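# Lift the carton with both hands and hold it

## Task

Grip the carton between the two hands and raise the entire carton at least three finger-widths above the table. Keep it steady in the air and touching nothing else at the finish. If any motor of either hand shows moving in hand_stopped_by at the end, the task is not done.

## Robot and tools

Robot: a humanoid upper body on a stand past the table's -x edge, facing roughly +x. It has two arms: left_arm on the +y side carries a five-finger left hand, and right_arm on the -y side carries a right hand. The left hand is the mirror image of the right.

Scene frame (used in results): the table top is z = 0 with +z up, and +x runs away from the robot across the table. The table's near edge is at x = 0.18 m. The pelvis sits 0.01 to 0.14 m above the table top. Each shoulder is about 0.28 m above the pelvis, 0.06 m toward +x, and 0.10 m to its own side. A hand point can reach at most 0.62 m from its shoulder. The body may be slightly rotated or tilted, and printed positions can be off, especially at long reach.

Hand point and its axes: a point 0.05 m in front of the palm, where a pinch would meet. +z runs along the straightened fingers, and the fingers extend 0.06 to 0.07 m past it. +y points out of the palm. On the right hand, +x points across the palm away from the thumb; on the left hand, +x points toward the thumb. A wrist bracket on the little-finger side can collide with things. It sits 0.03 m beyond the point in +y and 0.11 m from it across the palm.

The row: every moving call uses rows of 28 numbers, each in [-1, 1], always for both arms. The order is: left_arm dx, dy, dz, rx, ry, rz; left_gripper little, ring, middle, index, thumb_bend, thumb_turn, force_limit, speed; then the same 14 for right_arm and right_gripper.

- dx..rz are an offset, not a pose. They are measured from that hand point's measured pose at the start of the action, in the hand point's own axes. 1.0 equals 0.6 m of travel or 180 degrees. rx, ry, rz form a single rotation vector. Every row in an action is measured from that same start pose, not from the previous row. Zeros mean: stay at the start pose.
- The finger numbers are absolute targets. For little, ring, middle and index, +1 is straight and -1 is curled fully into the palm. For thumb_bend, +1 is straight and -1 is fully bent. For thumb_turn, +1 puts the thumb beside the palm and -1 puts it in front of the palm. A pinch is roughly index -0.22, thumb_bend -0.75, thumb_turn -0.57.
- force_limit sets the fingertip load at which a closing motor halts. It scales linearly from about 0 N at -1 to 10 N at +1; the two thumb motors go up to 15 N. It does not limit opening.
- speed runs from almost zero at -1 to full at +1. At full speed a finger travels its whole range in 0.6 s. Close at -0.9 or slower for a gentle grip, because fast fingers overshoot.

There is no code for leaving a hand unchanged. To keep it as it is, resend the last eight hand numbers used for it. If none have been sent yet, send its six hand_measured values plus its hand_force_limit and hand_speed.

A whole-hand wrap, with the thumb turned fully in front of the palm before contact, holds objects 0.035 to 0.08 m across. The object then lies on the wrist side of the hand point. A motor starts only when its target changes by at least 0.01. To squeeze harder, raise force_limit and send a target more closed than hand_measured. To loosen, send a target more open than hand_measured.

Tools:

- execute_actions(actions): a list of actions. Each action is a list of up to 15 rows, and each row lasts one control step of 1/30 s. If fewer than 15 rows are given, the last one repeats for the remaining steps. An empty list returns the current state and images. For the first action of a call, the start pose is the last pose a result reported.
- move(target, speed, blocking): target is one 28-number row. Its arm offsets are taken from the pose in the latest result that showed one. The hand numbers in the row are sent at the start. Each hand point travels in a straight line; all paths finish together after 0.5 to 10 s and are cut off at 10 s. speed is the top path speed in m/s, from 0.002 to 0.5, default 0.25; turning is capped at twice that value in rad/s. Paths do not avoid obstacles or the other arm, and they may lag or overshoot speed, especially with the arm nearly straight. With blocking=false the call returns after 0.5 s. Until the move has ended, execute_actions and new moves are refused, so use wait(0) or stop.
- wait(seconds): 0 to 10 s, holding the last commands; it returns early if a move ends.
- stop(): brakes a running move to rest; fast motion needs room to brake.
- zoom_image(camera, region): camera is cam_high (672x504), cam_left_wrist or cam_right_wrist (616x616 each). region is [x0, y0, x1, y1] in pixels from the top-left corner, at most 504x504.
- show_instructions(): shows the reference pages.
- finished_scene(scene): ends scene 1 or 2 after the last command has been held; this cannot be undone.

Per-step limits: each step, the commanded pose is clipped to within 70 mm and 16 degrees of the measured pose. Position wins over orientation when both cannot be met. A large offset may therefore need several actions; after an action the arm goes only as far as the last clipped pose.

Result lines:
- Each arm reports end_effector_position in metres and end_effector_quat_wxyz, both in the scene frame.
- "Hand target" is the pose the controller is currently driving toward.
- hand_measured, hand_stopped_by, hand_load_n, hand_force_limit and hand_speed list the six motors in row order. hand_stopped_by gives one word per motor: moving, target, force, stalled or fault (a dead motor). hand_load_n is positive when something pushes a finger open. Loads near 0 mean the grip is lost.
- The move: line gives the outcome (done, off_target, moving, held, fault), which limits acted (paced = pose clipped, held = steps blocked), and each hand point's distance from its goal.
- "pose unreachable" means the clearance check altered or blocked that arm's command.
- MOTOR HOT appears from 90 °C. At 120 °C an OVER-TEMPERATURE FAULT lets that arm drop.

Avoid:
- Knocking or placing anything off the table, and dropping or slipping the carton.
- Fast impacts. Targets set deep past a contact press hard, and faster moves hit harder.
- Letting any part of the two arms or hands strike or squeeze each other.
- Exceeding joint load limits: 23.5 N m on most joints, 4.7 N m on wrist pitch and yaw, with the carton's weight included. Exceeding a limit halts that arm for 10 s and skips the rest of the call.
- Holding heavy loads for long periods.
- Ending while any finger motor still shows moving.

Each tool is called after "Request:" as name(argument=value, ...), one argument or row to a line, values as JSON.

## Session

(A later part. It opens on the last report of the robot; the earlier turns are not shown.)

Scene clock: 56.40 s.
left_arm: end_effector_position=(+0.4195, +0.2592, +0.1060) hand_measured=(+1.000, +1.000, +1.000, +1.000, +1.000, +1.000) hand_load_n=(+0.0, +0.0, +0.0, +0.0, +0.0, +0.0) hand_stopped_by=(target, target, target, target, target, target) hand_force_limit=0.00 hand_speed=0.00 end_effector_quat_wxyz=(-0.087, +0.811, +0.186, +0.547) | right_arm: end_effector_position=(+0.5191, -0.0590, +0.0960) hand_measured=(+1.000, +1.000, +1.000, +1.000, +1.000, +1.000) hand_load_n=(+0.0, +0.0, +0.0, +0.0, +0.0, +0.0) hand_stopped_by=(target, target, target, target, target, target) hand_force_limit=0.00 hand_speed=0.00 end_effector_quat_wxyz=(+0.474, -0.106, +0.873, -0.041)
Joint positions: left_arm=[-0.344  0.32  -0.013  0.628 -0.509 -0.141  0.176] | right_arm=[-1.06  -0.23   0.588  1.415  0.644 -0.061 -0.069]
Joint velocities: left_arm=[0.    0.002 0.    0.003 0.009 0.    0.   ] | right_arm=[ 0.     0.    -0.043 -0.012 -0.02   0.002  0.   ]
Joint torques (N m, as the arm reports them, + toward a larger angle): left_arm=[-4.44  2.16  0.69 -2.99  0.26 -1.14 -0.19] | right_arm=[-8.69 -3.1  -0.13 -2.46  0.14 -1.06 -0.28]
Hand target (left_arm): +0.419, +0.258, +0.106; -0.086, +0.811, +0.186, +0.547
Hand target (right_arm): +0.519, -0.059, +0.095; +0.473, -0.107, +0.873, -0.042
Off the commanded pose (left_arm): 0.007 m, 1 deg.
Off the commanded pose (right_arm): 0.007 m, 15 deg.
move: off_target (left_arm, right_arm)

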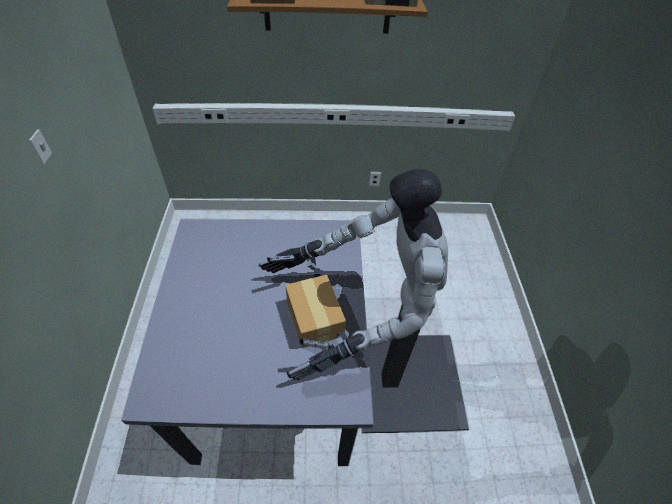

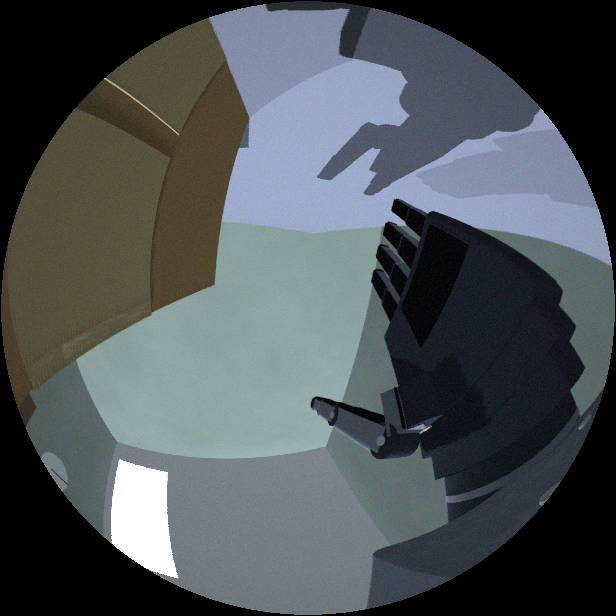

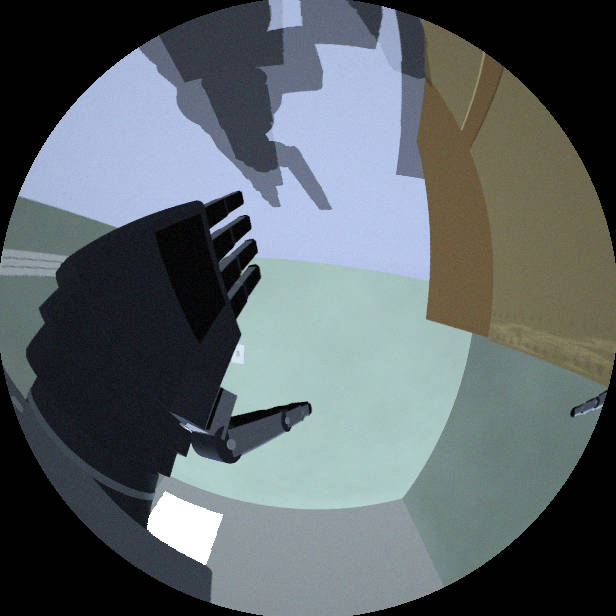

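Request:
move(
  target=[0.015,0.09,0.04,0,0,0,1,1,1,1,1,1,0,0,0,0.1,-0.02,0,0,0,1,1,1,1,1,1,0,0],
  speed=0.05,
)

Request:
execute_actions(
  actions=[
    [[0,0.08,0,-0.02,0,0,1,1,1,1,1,1,0,0,0,0.08,0,-0.02,0,0,1,1,1,1,1,1,0,0]],
    [[0.04,0.09,-0.03,-0.03,0,0,1,1,1,1,1,1,0,0,-0.04,0.09,-0.04,-0.03,0,0,1,1,1,1,1,1,0,0]],
    [[0.05,0.09,-0.03,-0.03,0,0,1,1,1,1,1,1,0,0,-0.05,0.09,-0.04,-0.03,0,0,1,1,1,1,1,1,0,0]],
  ],
)

Scene clock: 58.87 s.
left_arm: end_effector_position=(+0.4498, +0.2582, +0.1017) hand_measured=(+1.000, +1.000, +1.000, +1.000, +1.000, +1.000) hand_load_n=(+0.0, +0.0, +0.0, +0.0, +0.0, +0.0) hand_stopped_by=(target, target, target, target, target, target) hand_force_limit=0.00 hand_speed=0.00 end_effector_quat_wxyz=(-0.136, +0.813, +0.190, +0.534) | right_arm: end_effector_position=(+0.5050, -0.0552, +0.0800) hand_measured=(+1.000, +1.000, +1.000, +1.000, +1.000, +1.000) hand_load_n=(+0.0, +0.0, +0.0, +0.0, +0.0, +0.0) hand_stopped_by=(target, target, target, target, target, target) hand_force_limit=0.00 hand_speed=0.00 end_effector_quat_wxyz=(+0.461, -0.095, +0.877, -0.096)
Joint positions: left_arm=[-0.532  0.279 -0.037  0.843 -0.445 -0.164  0.295] | right_arm=[-1.194 -0.068  0.253  1.831  0.304 -0.265 -0.172]
Joint velocities: left_arm=[0.008 0.    0.006 0.    0.008 0.    0.003] | right_arm=[-0.044 -0.005 -0.206  0.074 -0.184 -0.039 -0.047]
Joint torques (N m, as the arm reports them, + toward a larger angle): left_arm=[-8.15 -2.26 -0.99 -5.03 -0.1  -1.05 -0.78] | right_arm=[-11.93   5.44  -0.85  -4.18   0.64  -1.74   1.2 ]
Hand target (left_arm): +0.461, +0.216, +0.108; -0.085, +0.814, +0.183, +0.544
Hand target (right_arm): +0.505, -0.005, +0.096; +0.479, -0.105, +0.870, -0.042
Off the commanded pose (left_arm): 0.042 m, 6 deg.
Off the commanded pose (right_arm): 0.056 m, 7 deg.
joint sent to its limit (right arm) — the command would take joint 2 (shoulder roll) past its upper limit, so that joint was sent only as far as its limit.
move: off_target (left_arm, right_arm)

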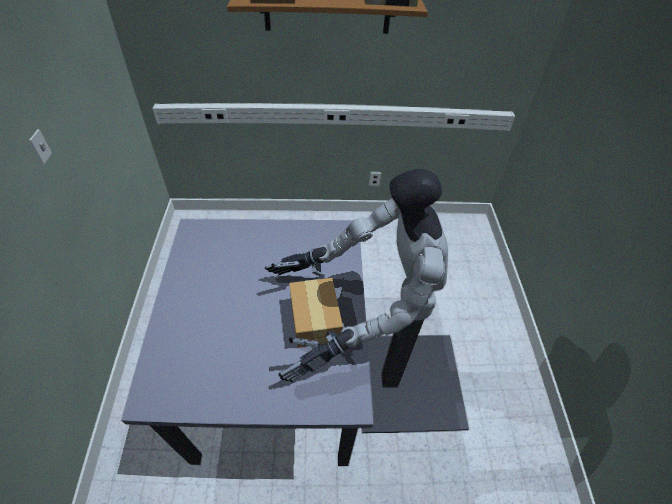

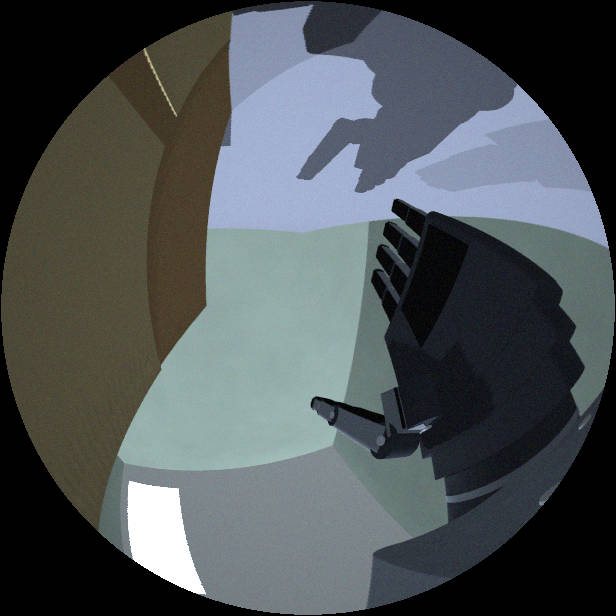

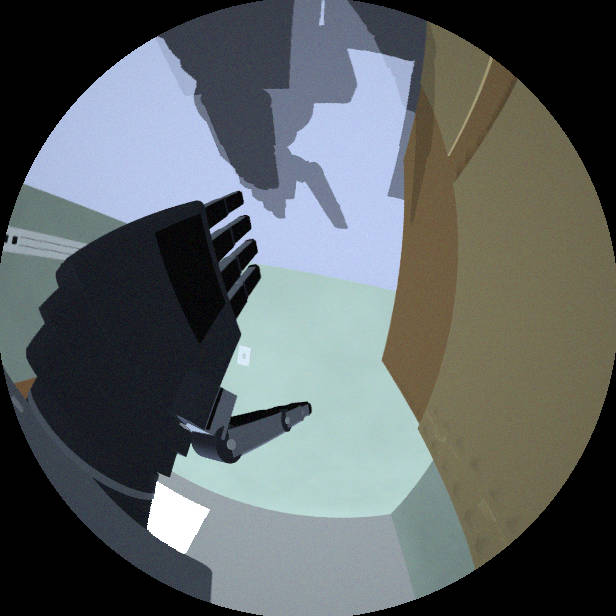

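Scene clock: 60.37 s.
left_arm: end_effector_position=(+0.4685, +0.2685, +0.1425) hand_measured=(+1.000, +1.000, +1.000, +1.000, +1.000, +1.000) hand_load_n=(+0.0, +0.0, +0.0, +0.0, +0.0, +0.0) hand_stopped_by=(target, target, target, target, target, target) hand_force_limit=0.00 hand_speed=0.00 end_effector_quat_wxyz=(-0.231, +0.816, +0.136, +0.512) | right_arm: end_effector_position=(+0.5192, -0.0535, +0.1004) hand_measured=(+1.000, +1.000, +1.000, +1.000, +1.000, +1.000) hand_load_n=(+0.0, +0.0, +0.0, +0.0, +0.0, +0.0) hand_stopped_by=(target, target, target, target, target, target) hand_force_limit=0.00 hand_speed=0.00 end_effector_quat_wxyz=(+0.435, -0.107, +0.881, -0.153)
Joint positions: left_arm=[-0.545  0.377 -0.095  0.469 -0.378  0.259  0.528] | right_arm=[-1.378 -0.089 -0.109  1.941 -0.093 -0.127 -0.345]
Joint velocities: left_arm=[ 0.025 -0.003  0.017 -0.017 -0.006  0.033  0.   ] | right_arm=[-0.003  0.017 -0.026  0.118 -0.003 -0.075 -0.017]
Joint torques (N m, as the arm reports them, + toward a larger angle): left_arm=[-10.77  -3.57  -1.19  -8.44  -1.79  -1.78  -1.07] | right_arm=[-13.68   7.31  -2.24  -3.7    1.29  -2.12   1.78]
Hand target (left_arm): +0.482, +0.208, +0.150; -0.154, +0.823, +0.127, +0.532
Hand target (right_arm): +0.508, +0.004, +0.105; +0.442, -0.124, +0.883, -0.094
Off the commanded pose (left_arm): 0.062 m, 9 deg.
Off the commanded pose (right_arm): 0.063 m, 7 deg.

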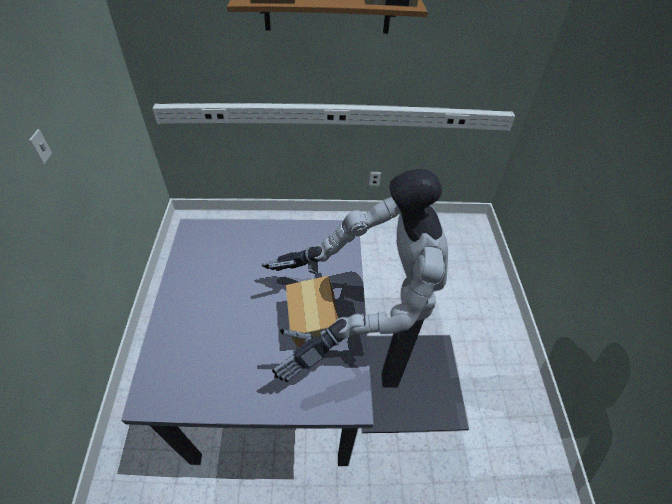

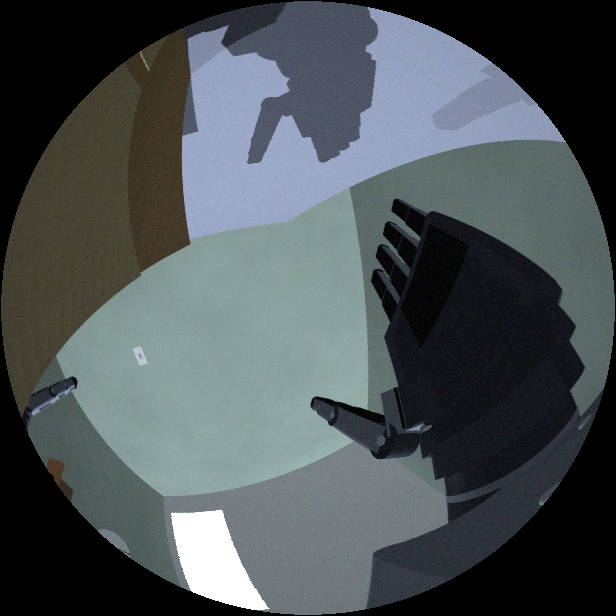

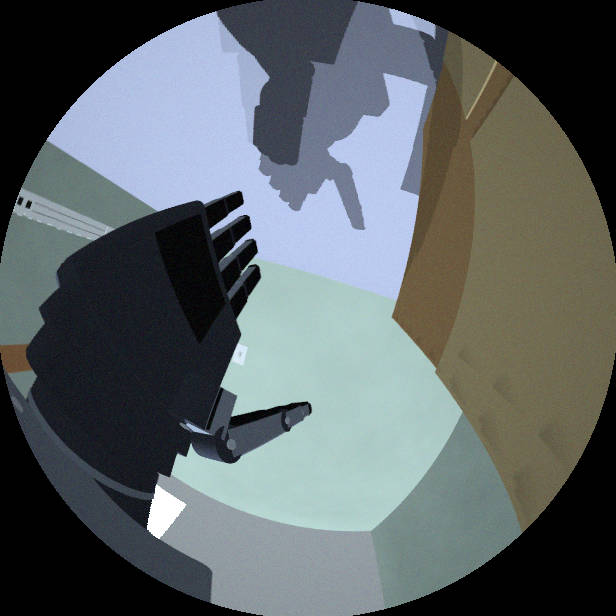

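Request:
execute_actions(
  actions=[
    [[0.03,0.1,-0.03,-0.05,0,-0.02,1,1,1,1,1,1,0,0,-0.07,0.08,-0.03,-0.04,0,0.01,1,1,1,1,1,1,0,0]],
    [[0.04,0.1,-0.035,-0.05,0,-0.02,1,1,1,1,1,1,0,0,-0.07,0.08,-0.03,-0.04,0,0.01,1,1,1,1,1,1,0,0]],
    [[0.05,0.1,-0.035,-0.05,0,-0.02,1,1,1,1,1,1,0,0,-0.07,0.08,-0.03,-0.04,0,0.01,1,1,1,1,1,1,0,0]],
  ],
)

Scene clock: 61.97 s.
left_arm: end_effector_position=(+0.5073, +0.0821, +0.2118) hand_measured=(+1.000, +1.000, +1.000, +1.000, +1.000, +1.000) hand_load_n=(+0.0, +0.0, +0.0, +0.0, +0.0, +0.0) hand_stopped_by=(target, target, target, target, target, target) hand_force_limit=0.00 hand_speed=0.00 end_effector_quat_wxyz=(+0.012, +0.830, +0.077, +0.552) | right_arm: end_effector_position=(+0.5387, +0.0891, +0.2098) hand_measured=(+1.000, +1.000, +1.000, +1.000, +1.000, +1.000) hand_load_n=(+0.0, +0.0, +0.0, +0.0, +0.0, +0.0) hand_stopped_by=(target, target, target, target, target, target) hand_force_limit=0.00 hand_speed=0.00 end_effector_quat_wxyz=(+0.471, -0.144, +0.868, +0.065)
Joint positions: left_arm=[-0.728  0.168 -0.186  0.289 -0.517  0.461  0.431] | right_arm=[-1.569 -0.025 -0.958  1.696 -0.745  0.175 -0.104]
Joint velocities: left_arm=[0.017 0.    0.031 0.011 0.003 0.005 0.   ] | right_arm=[ 0.002  0.005 -0.644  0.037 -0.629  0.055 -0.206]
Joint torques (N m, as the arm reports them, + toward a larger angle): left_arm=[-8.25 -0.54  0.05 -4.29 -0.13 -0.97 -0.32] | right_arm=[-10.91   0.31  -0.58  -1.11   0.64  -1.2    0.49]
Hand target (left_arm): +0.506, +0.067, +0.216; +0.031, +0.830, +0.074, +0.552
Hand target (right_arm): +0.528, +0.107, +0.207; +0.462, -0.150, +0.870, +0.083
Off the commanded pose (left_arm): 0.013 m, 2 deg.
Off the commanded pose (right_arm): 0.029 m, 5 deg.
joint sent to its limit (right arm) — the command would take joint 1 (shoulder pitch) past its lower limit and joint 2 (shoulder roll) past its upper limit, so those joints were sent only as far as their limits.

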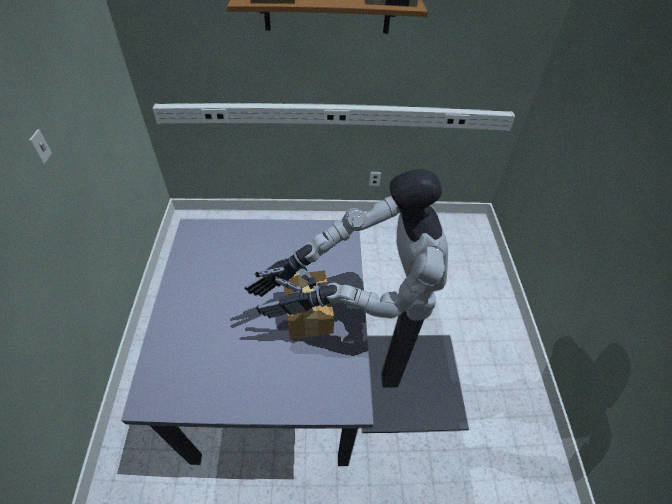

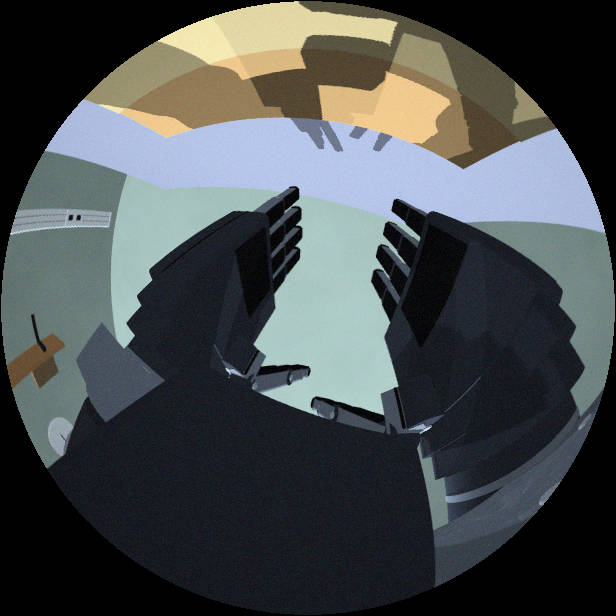

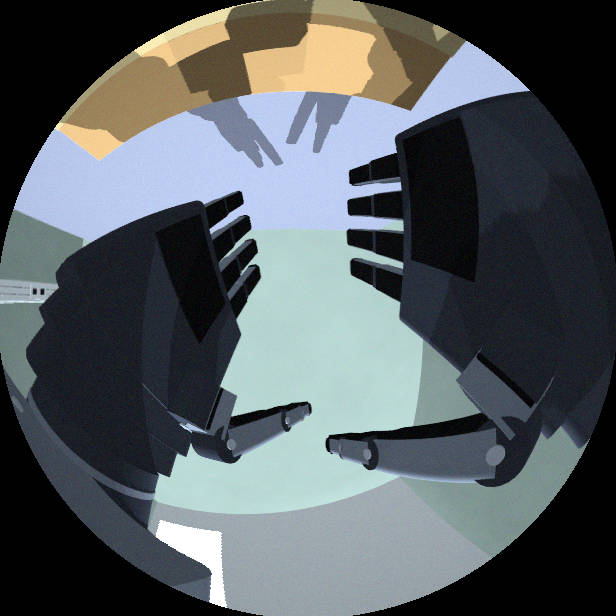

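Request:
move(
  target=[0,-0.27,-0.15,-0.03,0.127,0.04,1,1,1,1,1,1,0,0,0.05,-0.3,-0.33,0.096,-0.182,0.036,1,1,1,1,1,1,0,0],
  speed=0.15,
)

Scene clock: 65.37 s.
left_arm: end_effector_position=(+0.4090, +0.2475, +0.2360) hand_measured=(+1.000, +1.000, +1.000, +1.000, +1.000, +1.000) hand_load_n=(+0.0, +0.0, +0.0, +0.0, +0.0, +0.0) hand_stopped_by=(target, target, target, target, target, target) hand_force_limit=0.00 hand_speed=0.00 end_effector_quat_wxyz=(-0.009, +0.698, +0.011, +0.716) | right_arm: end_effector_position=(+0.4232, -0.1294, +0.2825) hand_measured=(+1.000, +1.000, +1.000, +1.000, +1.000, +1.000) hand_load_n=(+0.0, +0.0, +0.0, +0.0, +0.0, +0.0) hand_stopped_by=(target, target, target, target, target, target) hand_force_limit=0.00 hand_speed=0.00 end_effector_quat_wxyz=(+0.829, -0.023, +0.558, +0.033)
Joint positions: left_arm=[-0.278  0.522  0.074  0.487 -0.562 -0.391 -0.281] | right_arm=[-0.823 -0.523 -1.285  2.058 -1.237 -1.539 -0.115]
Joint velocities: left_arm=[-0.012  0.    -0.002  0.002  0.006  0.     0.   ] | right_arm=[-0.011  0.     0.     0.006 -0.253  0.    -0.283]
Joint torques (N m, as the arm reports them, + toward a larger angle): left_arm=[-4.4   2.95  1.33 -2.97 -0.35 -1.19 -0.14] | right_arm=[-6.11 -4.51 -0.4  -0.82 -0.07 -1.44 -0.12]
Hand target (left_arm): +0.409, +0.248, +0.237; -0.008, +0.697, +0.014, +0.717
Hand target (right_arm): +0.422, -0.130, +0.282; +0.829, -0.023, +0.558, +0.031
Off the commanded pose (left_arm): 0.013 m, 2 deg.
Off the commanded pose (right_arm): 0.017 m, 23 deg; orientation clipped at the last step of the last action.
joint sent to its limit (right arm) — the command would take joint 3 (shoulder yaw) past its lower limit and joint 4 (elbow) past its upper limit, so those joints were sent only as far as their limits.
move: off_target (left_arm, right_arm); limits=paced

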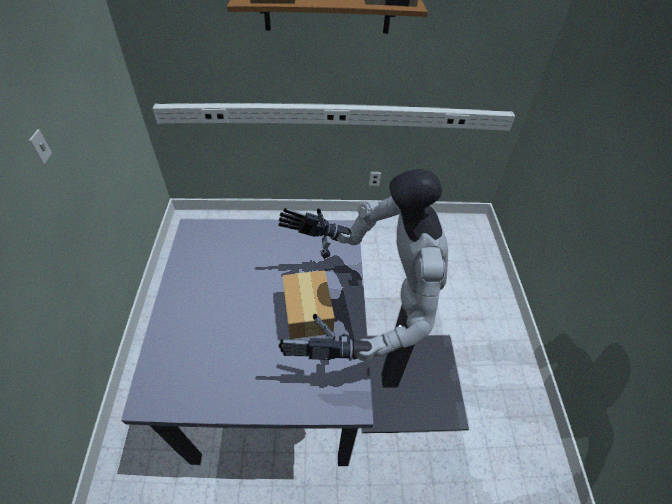

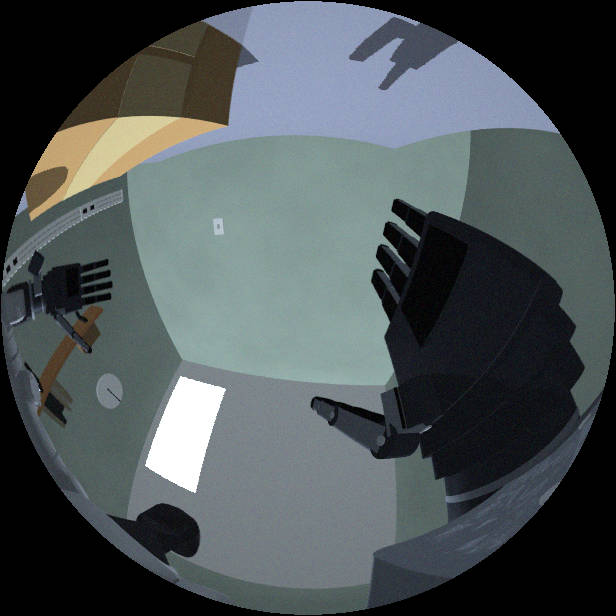

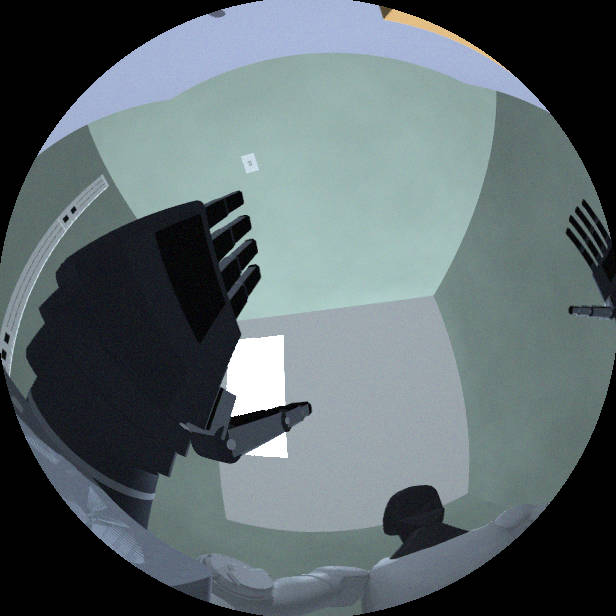

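Request:
move(
  target=[0,0,0,0,0,0,1,1,1,1,1,1,0,0,0.1,0,0.45,0,0.12,0,1,1,1,1,1,1,0,0],
)

Request:
move(
  target=[0,0,0,0,0,0,1,1,1,1,1,1,0,0,-0.1,0,-0.3,0,0,0,1,1,1,1,1,1,0,0],
  speed=0.15,
)

Scene clock: 67.10 s.
left_arm: end_effector_position=(+0.4090, +0.2475, +0.2360) hand_measured=(+1.000, +1.000, +1.000, +1.000, +1.000, +1.000) hand_load_n=(+0.0, +0.0, +0.0, +0.0, +0.0, +0.0) hand_stopped_by=(target, target, target, target, target, target) hand_force_limit=0.00 hand_speed=0.00 end_effector_quat_wxyz=(-0.009, +0.698, +0.011, +0.716) | right_arm: end_effector_position=(+0.6313, -0.1285, +0.3444) hand_measured=(+1.000, +1.000, +1.000, +1.000, +1.000, +1.000) hand_load_n=(+0.0, +0.0, +0.0, +0.0, +0.0, +0.0) hand_stopped_by=(target, target, target, target, target, target) hand_force_limit=0.00 hand_speed=0.00 end_effector_quat_wxyz=(+0.631, +0.064, +0.767, -0.091)
Joint positions: left_arm=[-0.278  0.522  0.074  0.487 -0.562 -0.391 -0.281] | right_arm=[-1.565 -0.241 -1.196  1.315 -0.923  0.085 -0.121]
Joint velocities: left_arm=[-0.009 -0.006  0.02   0.     0.     0.     0.   ] | right_arm=[ 0.008 -0.009  0.117 -0.003  0.123  0.034  0.   ]
Joint torques (N m, as the arm reports them, + toward a larger angle): left_arm=[-4.15  3.04  1.17 -3.26 -0.13 -1.08 -0.07] | right_arm=[-10.99  -3.61   1.34  -2.57   0.59  -1.32   0.06]
Hand target (left_arm): +0.409, +0.248, +0.236; -0.009, +0.698, +0.011, +0.716
Hand target (right_arm): +0.631, -0.128, +0.344; +0.631, +0.065, +0.768, -0.090
Off the commanded pose (left_arm): 0.000 m, 0 deg.
Off the commanded pose (right_arm): 0.069 m, 21 deg; orientation clipped at the last step of the last action.
move: off_target (right_arm); limits=paced

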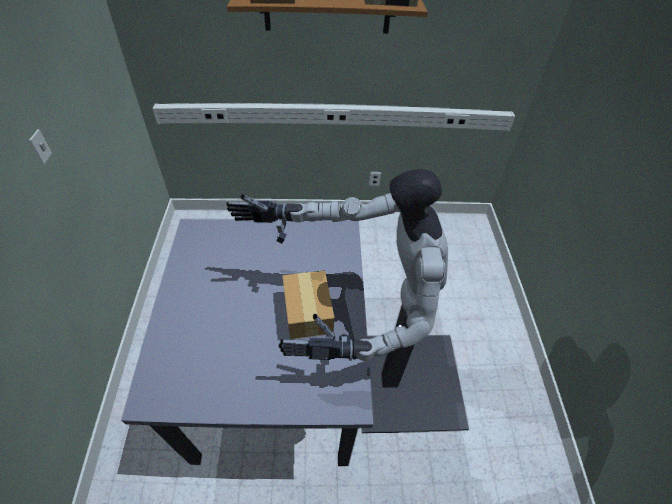

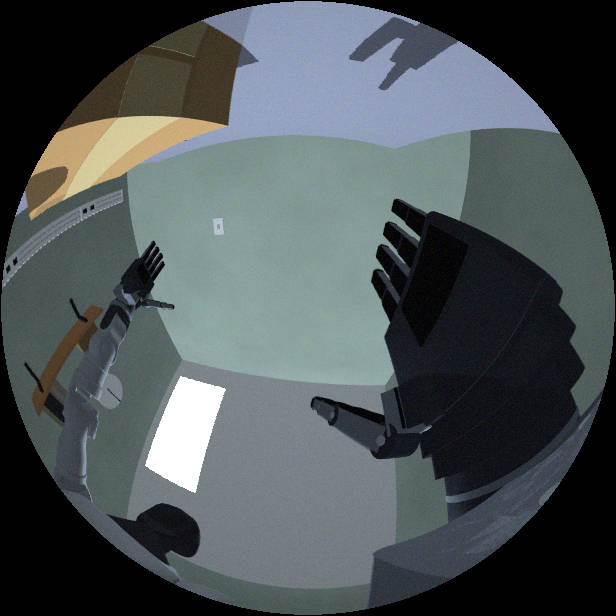

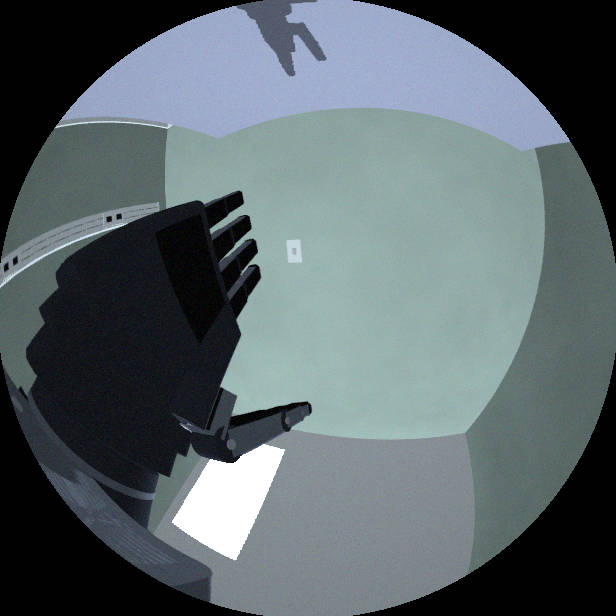

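Scene clock: 69.60 s.
left_arm: end_effector_position=(+0.4090, +0.2475, +0.2360) hand_measured=(+1.000, +1.000, +1.000, +1.000, +1.000, +1.000) hand_load_n=(+0.0, +0.0, +0.0, +0.0, +0.0, +0.0) hand_stopped_by=(target, target, target, target, target, target) hand_force_limit=0.00 hand_speed=0.00 end_effector_quat_wxyz=(-0.009, +0.698, +0.011, +0.716) | right_arm: end_effector_position=(+0.4636, -0.0927, +0.4412) hand_measured=(+1.000, +1.000, +1.000, +1.000, +1.000, +1.000) hand_load_n=(+0.0, +0.0, +0.0, +0.0, +0.0, +0.0) hand_stopped_by=(target, target, target, target, target, target) hand_force_limit=0.00 hand_speed=0.00 end_effector_quat_wxyz=(+0.666, +0.069, +0.740, -0.067)
Joint positions: left_arm=[-0.278  0.522  0.074  0.487 -0.562 -0.391 -0.281] | right_arm=[-1.079  0.003 -0.113 -0.744 -0.524  1.636  0.067]
Joint velocities: left_arm=[0.    0.    0.009 0.    0.    0.    0.   ] | right_arm=[-0.009  0.008 -0.006  0.     0.052  0.    -0.047]
Joint torques (N m, as the arm reports them, + toward a larger angle): left_arm=[-4.16  3.04  1.18 -3.25 -0.14 -1.09 -0.07] | right_arm=[-7.3  -2.08  0.68 -1.64  0.46 -1.33 -0.17]
Hand target (left_arm): +0.409, +0.248, +0.236; -0.009, +0.698, +0.011, +0.716
Hand target (right_arm): +0.464, -0.093, +0.440; +0.664, +0.069, +0.742, -0.067
Off the commanded pose (left_arm): 0.000 m, 0 deg.
Off the commanded pose (right_arm): 0.010 m, 6 deg.
joint sent to its limit (right arm) — the command would take joint 2 (shoulder roll) past its upper limit and joint 6 (wrist pitch) past its upper limit, so those joints were sent only as far as their limits.
move: off_target (right_arm); limits=paced

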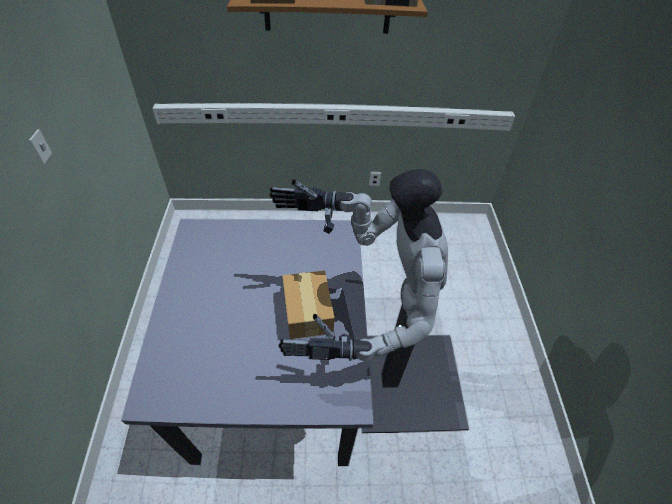

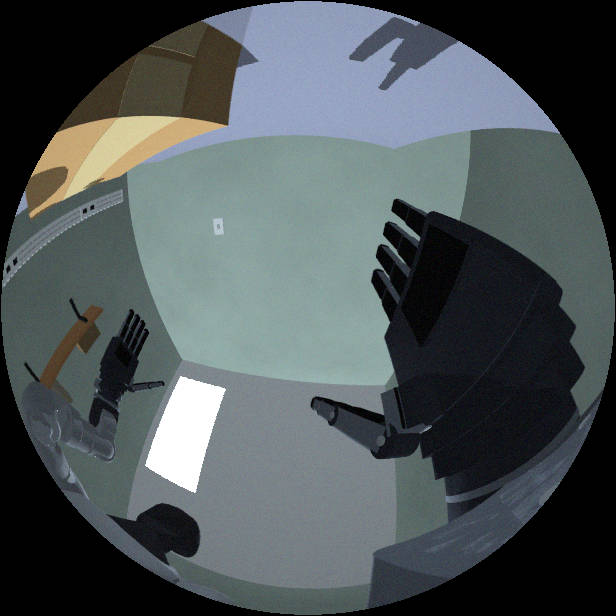

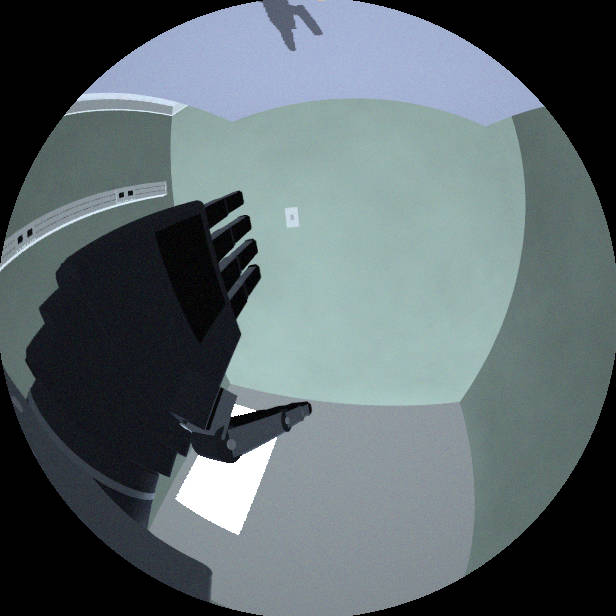

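Request:
move(
  target=[-0.185,0.03,-0.02,0,-0.06,0,1,1,1,1,1,1,0,0,0.53,-0.093,-0.02,-0.06,0.02,0,1,1,1,1,1,1,0,0],
  speed=0.2,
)

Scene clock: 71.83 s.
left_arm: end_effector_position=(+0.3991, +0.2297, +0.1217) hand_measured=(+1.000, +1.000, +1.000, +1.000, +1.000, +1.000) hand_load_n=(+0.0, +0.0, +0.0, +0.0, +0.0, +0.0) hand_stopped_by=(target, target, target, target, target, target) hand_force_limit=0.00 hand_speed=0.00 end_effector_quat_wxyz=(-0.015, +0.772, +0.018, +0.635) | right_arm: end_effector_position=(+0.4126, -0.1309, +0.1258) hand_measured=(+1.000, +1.000, +1.000, +1.000, +1.000, +1.000) hand_load_n=(+0.0, +0.0, +0.0, +0.0, +0.0, +0.0) hand_stopped_by=(target, target, target, target, target, target) hand_force_limit=0.00 hand_speed=0.00 end_effector_quat_wxyz=(+0.641, -0.019, +0.767, +0.010)
Joint positions: left_arm=[-0.577  0.355  0.057  1.434 -0.472 -0.83  -0.456] | right_arm=[-0.282 -0.096 -0.321  0.712  0.03  -0.49   0.243]
Joint velocities: left_arm=[-0.018 -0.008  0.025  0.055 -0.005 -0.027 -0.02 ] | right_arm=[ 0.002 -0.003 -0.014  0.044  0.008 -0.019  0.007]
Joint torques (N m, as the arm reports them, + toward a larger angle): left_arm=[-5.09  2.44  0.64 -1.89 -0.06 -1.12 -0.15] | right_arm=[-4.46 -3.05  0.13 -2.92  0.8  -1.55  0.19]
Hand target (left_arm): +0.399, +0.228, +0.122; -0.013, +0.771, +0.018, +0.636
Hand target (right_arm): +0.413, -0.132, +0.127; +0.642, -0.018, +0.766, +0.010
Off the commanded pose (left_arm): 0.003 m, 2 deg.
Off the commanded pose (right_arm): 0.011 m, 3 deg.
move: off_target (right_arm)

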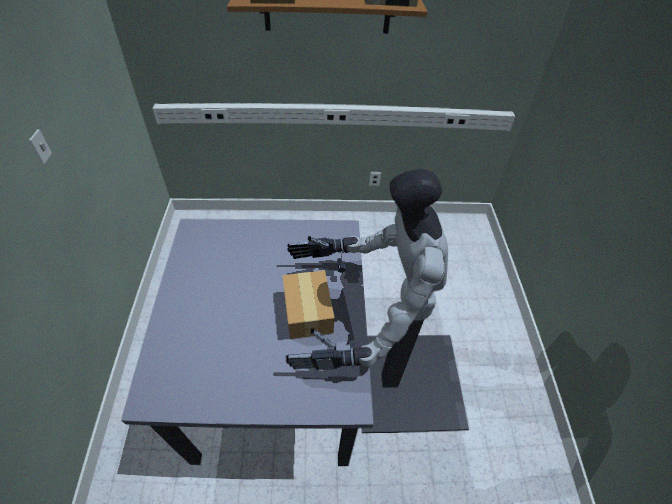

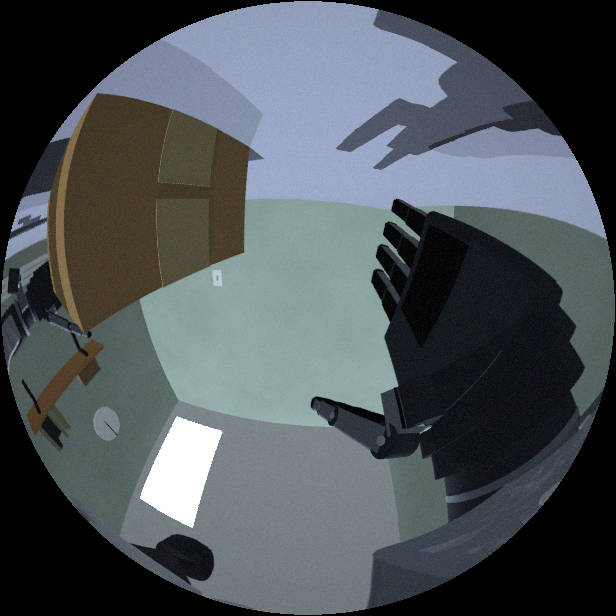

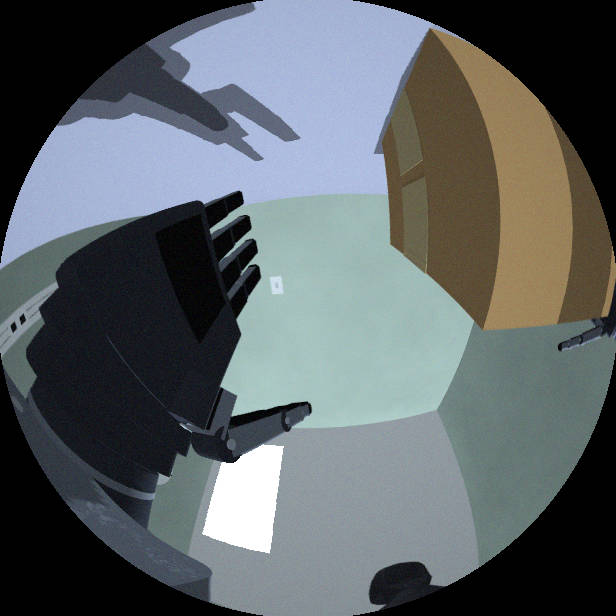

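Request:
move(
  target=[-0.03,0.23,-0.02,0,0,0,1,1,1,1,1,1,0,0,0.035,0.16,0,0,0,0,1,1,1,1,1,1,0,0],
  speed=0.08,
)

Scene clock: 73.93 s.
left_arm: end_effector_position=(+0.3872, +0.1018, +0.0972) hand_measured=(+1.000, +1.000, +1.000, +1.000, +1.000, +1.000) hand_load_n=(+0.0, +0.0, +0.0, +0.0, +0.0, +0.0) hand_stopped_by=(target, target, target, target, target, target) hand_force_limit=0.00 hand_speed=0.00 end_effector_quat_wxyz=(-0.029, +0.777, +0.017, +0.629) | right_arm: end_effector_position=(+0.4053, -0.0336, +0.1084) hand_measured=(+1.000, +1.000, +1.000, +1.000, +1.000, +1.000) hand_load_n=(+0.0, +0.0, +0.0, +0.0, +0.0, +0.0) hand_stopped_by=(target, target, target, target, target, target) hand_force_limit=0.00 hand_speed=0.00 end_effector_quat_wxyz=(+0.645, -0.019, +0.764, +0.013)
Joint positions: left_arm=[-0.345  0.094 -0.27   0.96  -0.197 -0.687  0.203] | right_arm=[-0.387  0.002  0.124  1.016  0.061 -0.727 -0.208]
Joint velocities: left_arm=[-0.003  0.003 -0.006  0.008 -0.011 -0.003  0.011] | right_arm=[-0.008  0.002  0.015  0.06   0.008 -0.047 -0.003]
Joint torques (N m, as the arm reports them, + toward a larger angle): left_arm=[-3.84  0.35 -0.05 -2.35  0.72 -1.03 -0.24] | right_arm=[-4.73 -0.74  0.75 -2.42  0.39 -1.43  0.02]
Hand target (left_arm): +0.385, +0.095, +0.096; -0.024, +0.778, +0.009, +0.628
Hand target (right_arm): +0.405, -0.033, +0.108; +0.644, -0.018, +0.764, +0.014
Off the commanded pose (left_arm): 0.015 m, 2 deg.
Off the commanded pose (right_arm): 0.005 m, 1 deg.
joint sent to its limit (right arm) — the command would take joint 2 (shoulder roll) past its upper limit, so that joint was sent only as far as its limit.
move: off_target (left_arm, right_arm)

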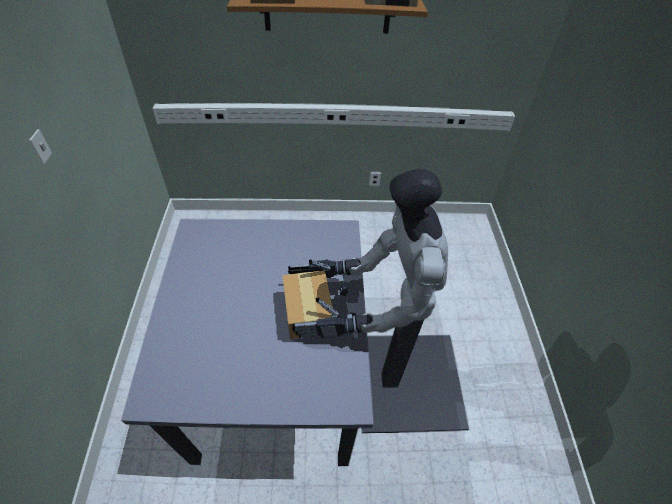

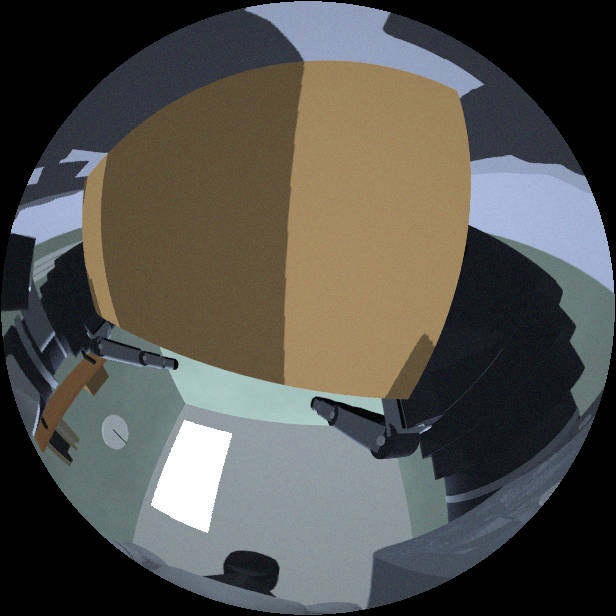

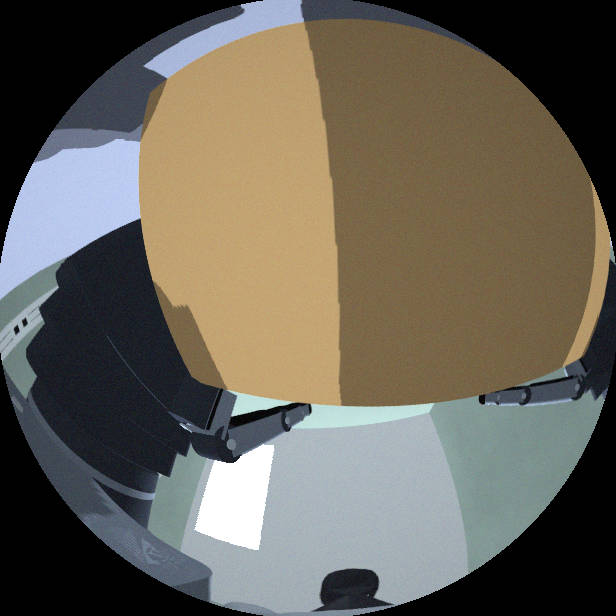

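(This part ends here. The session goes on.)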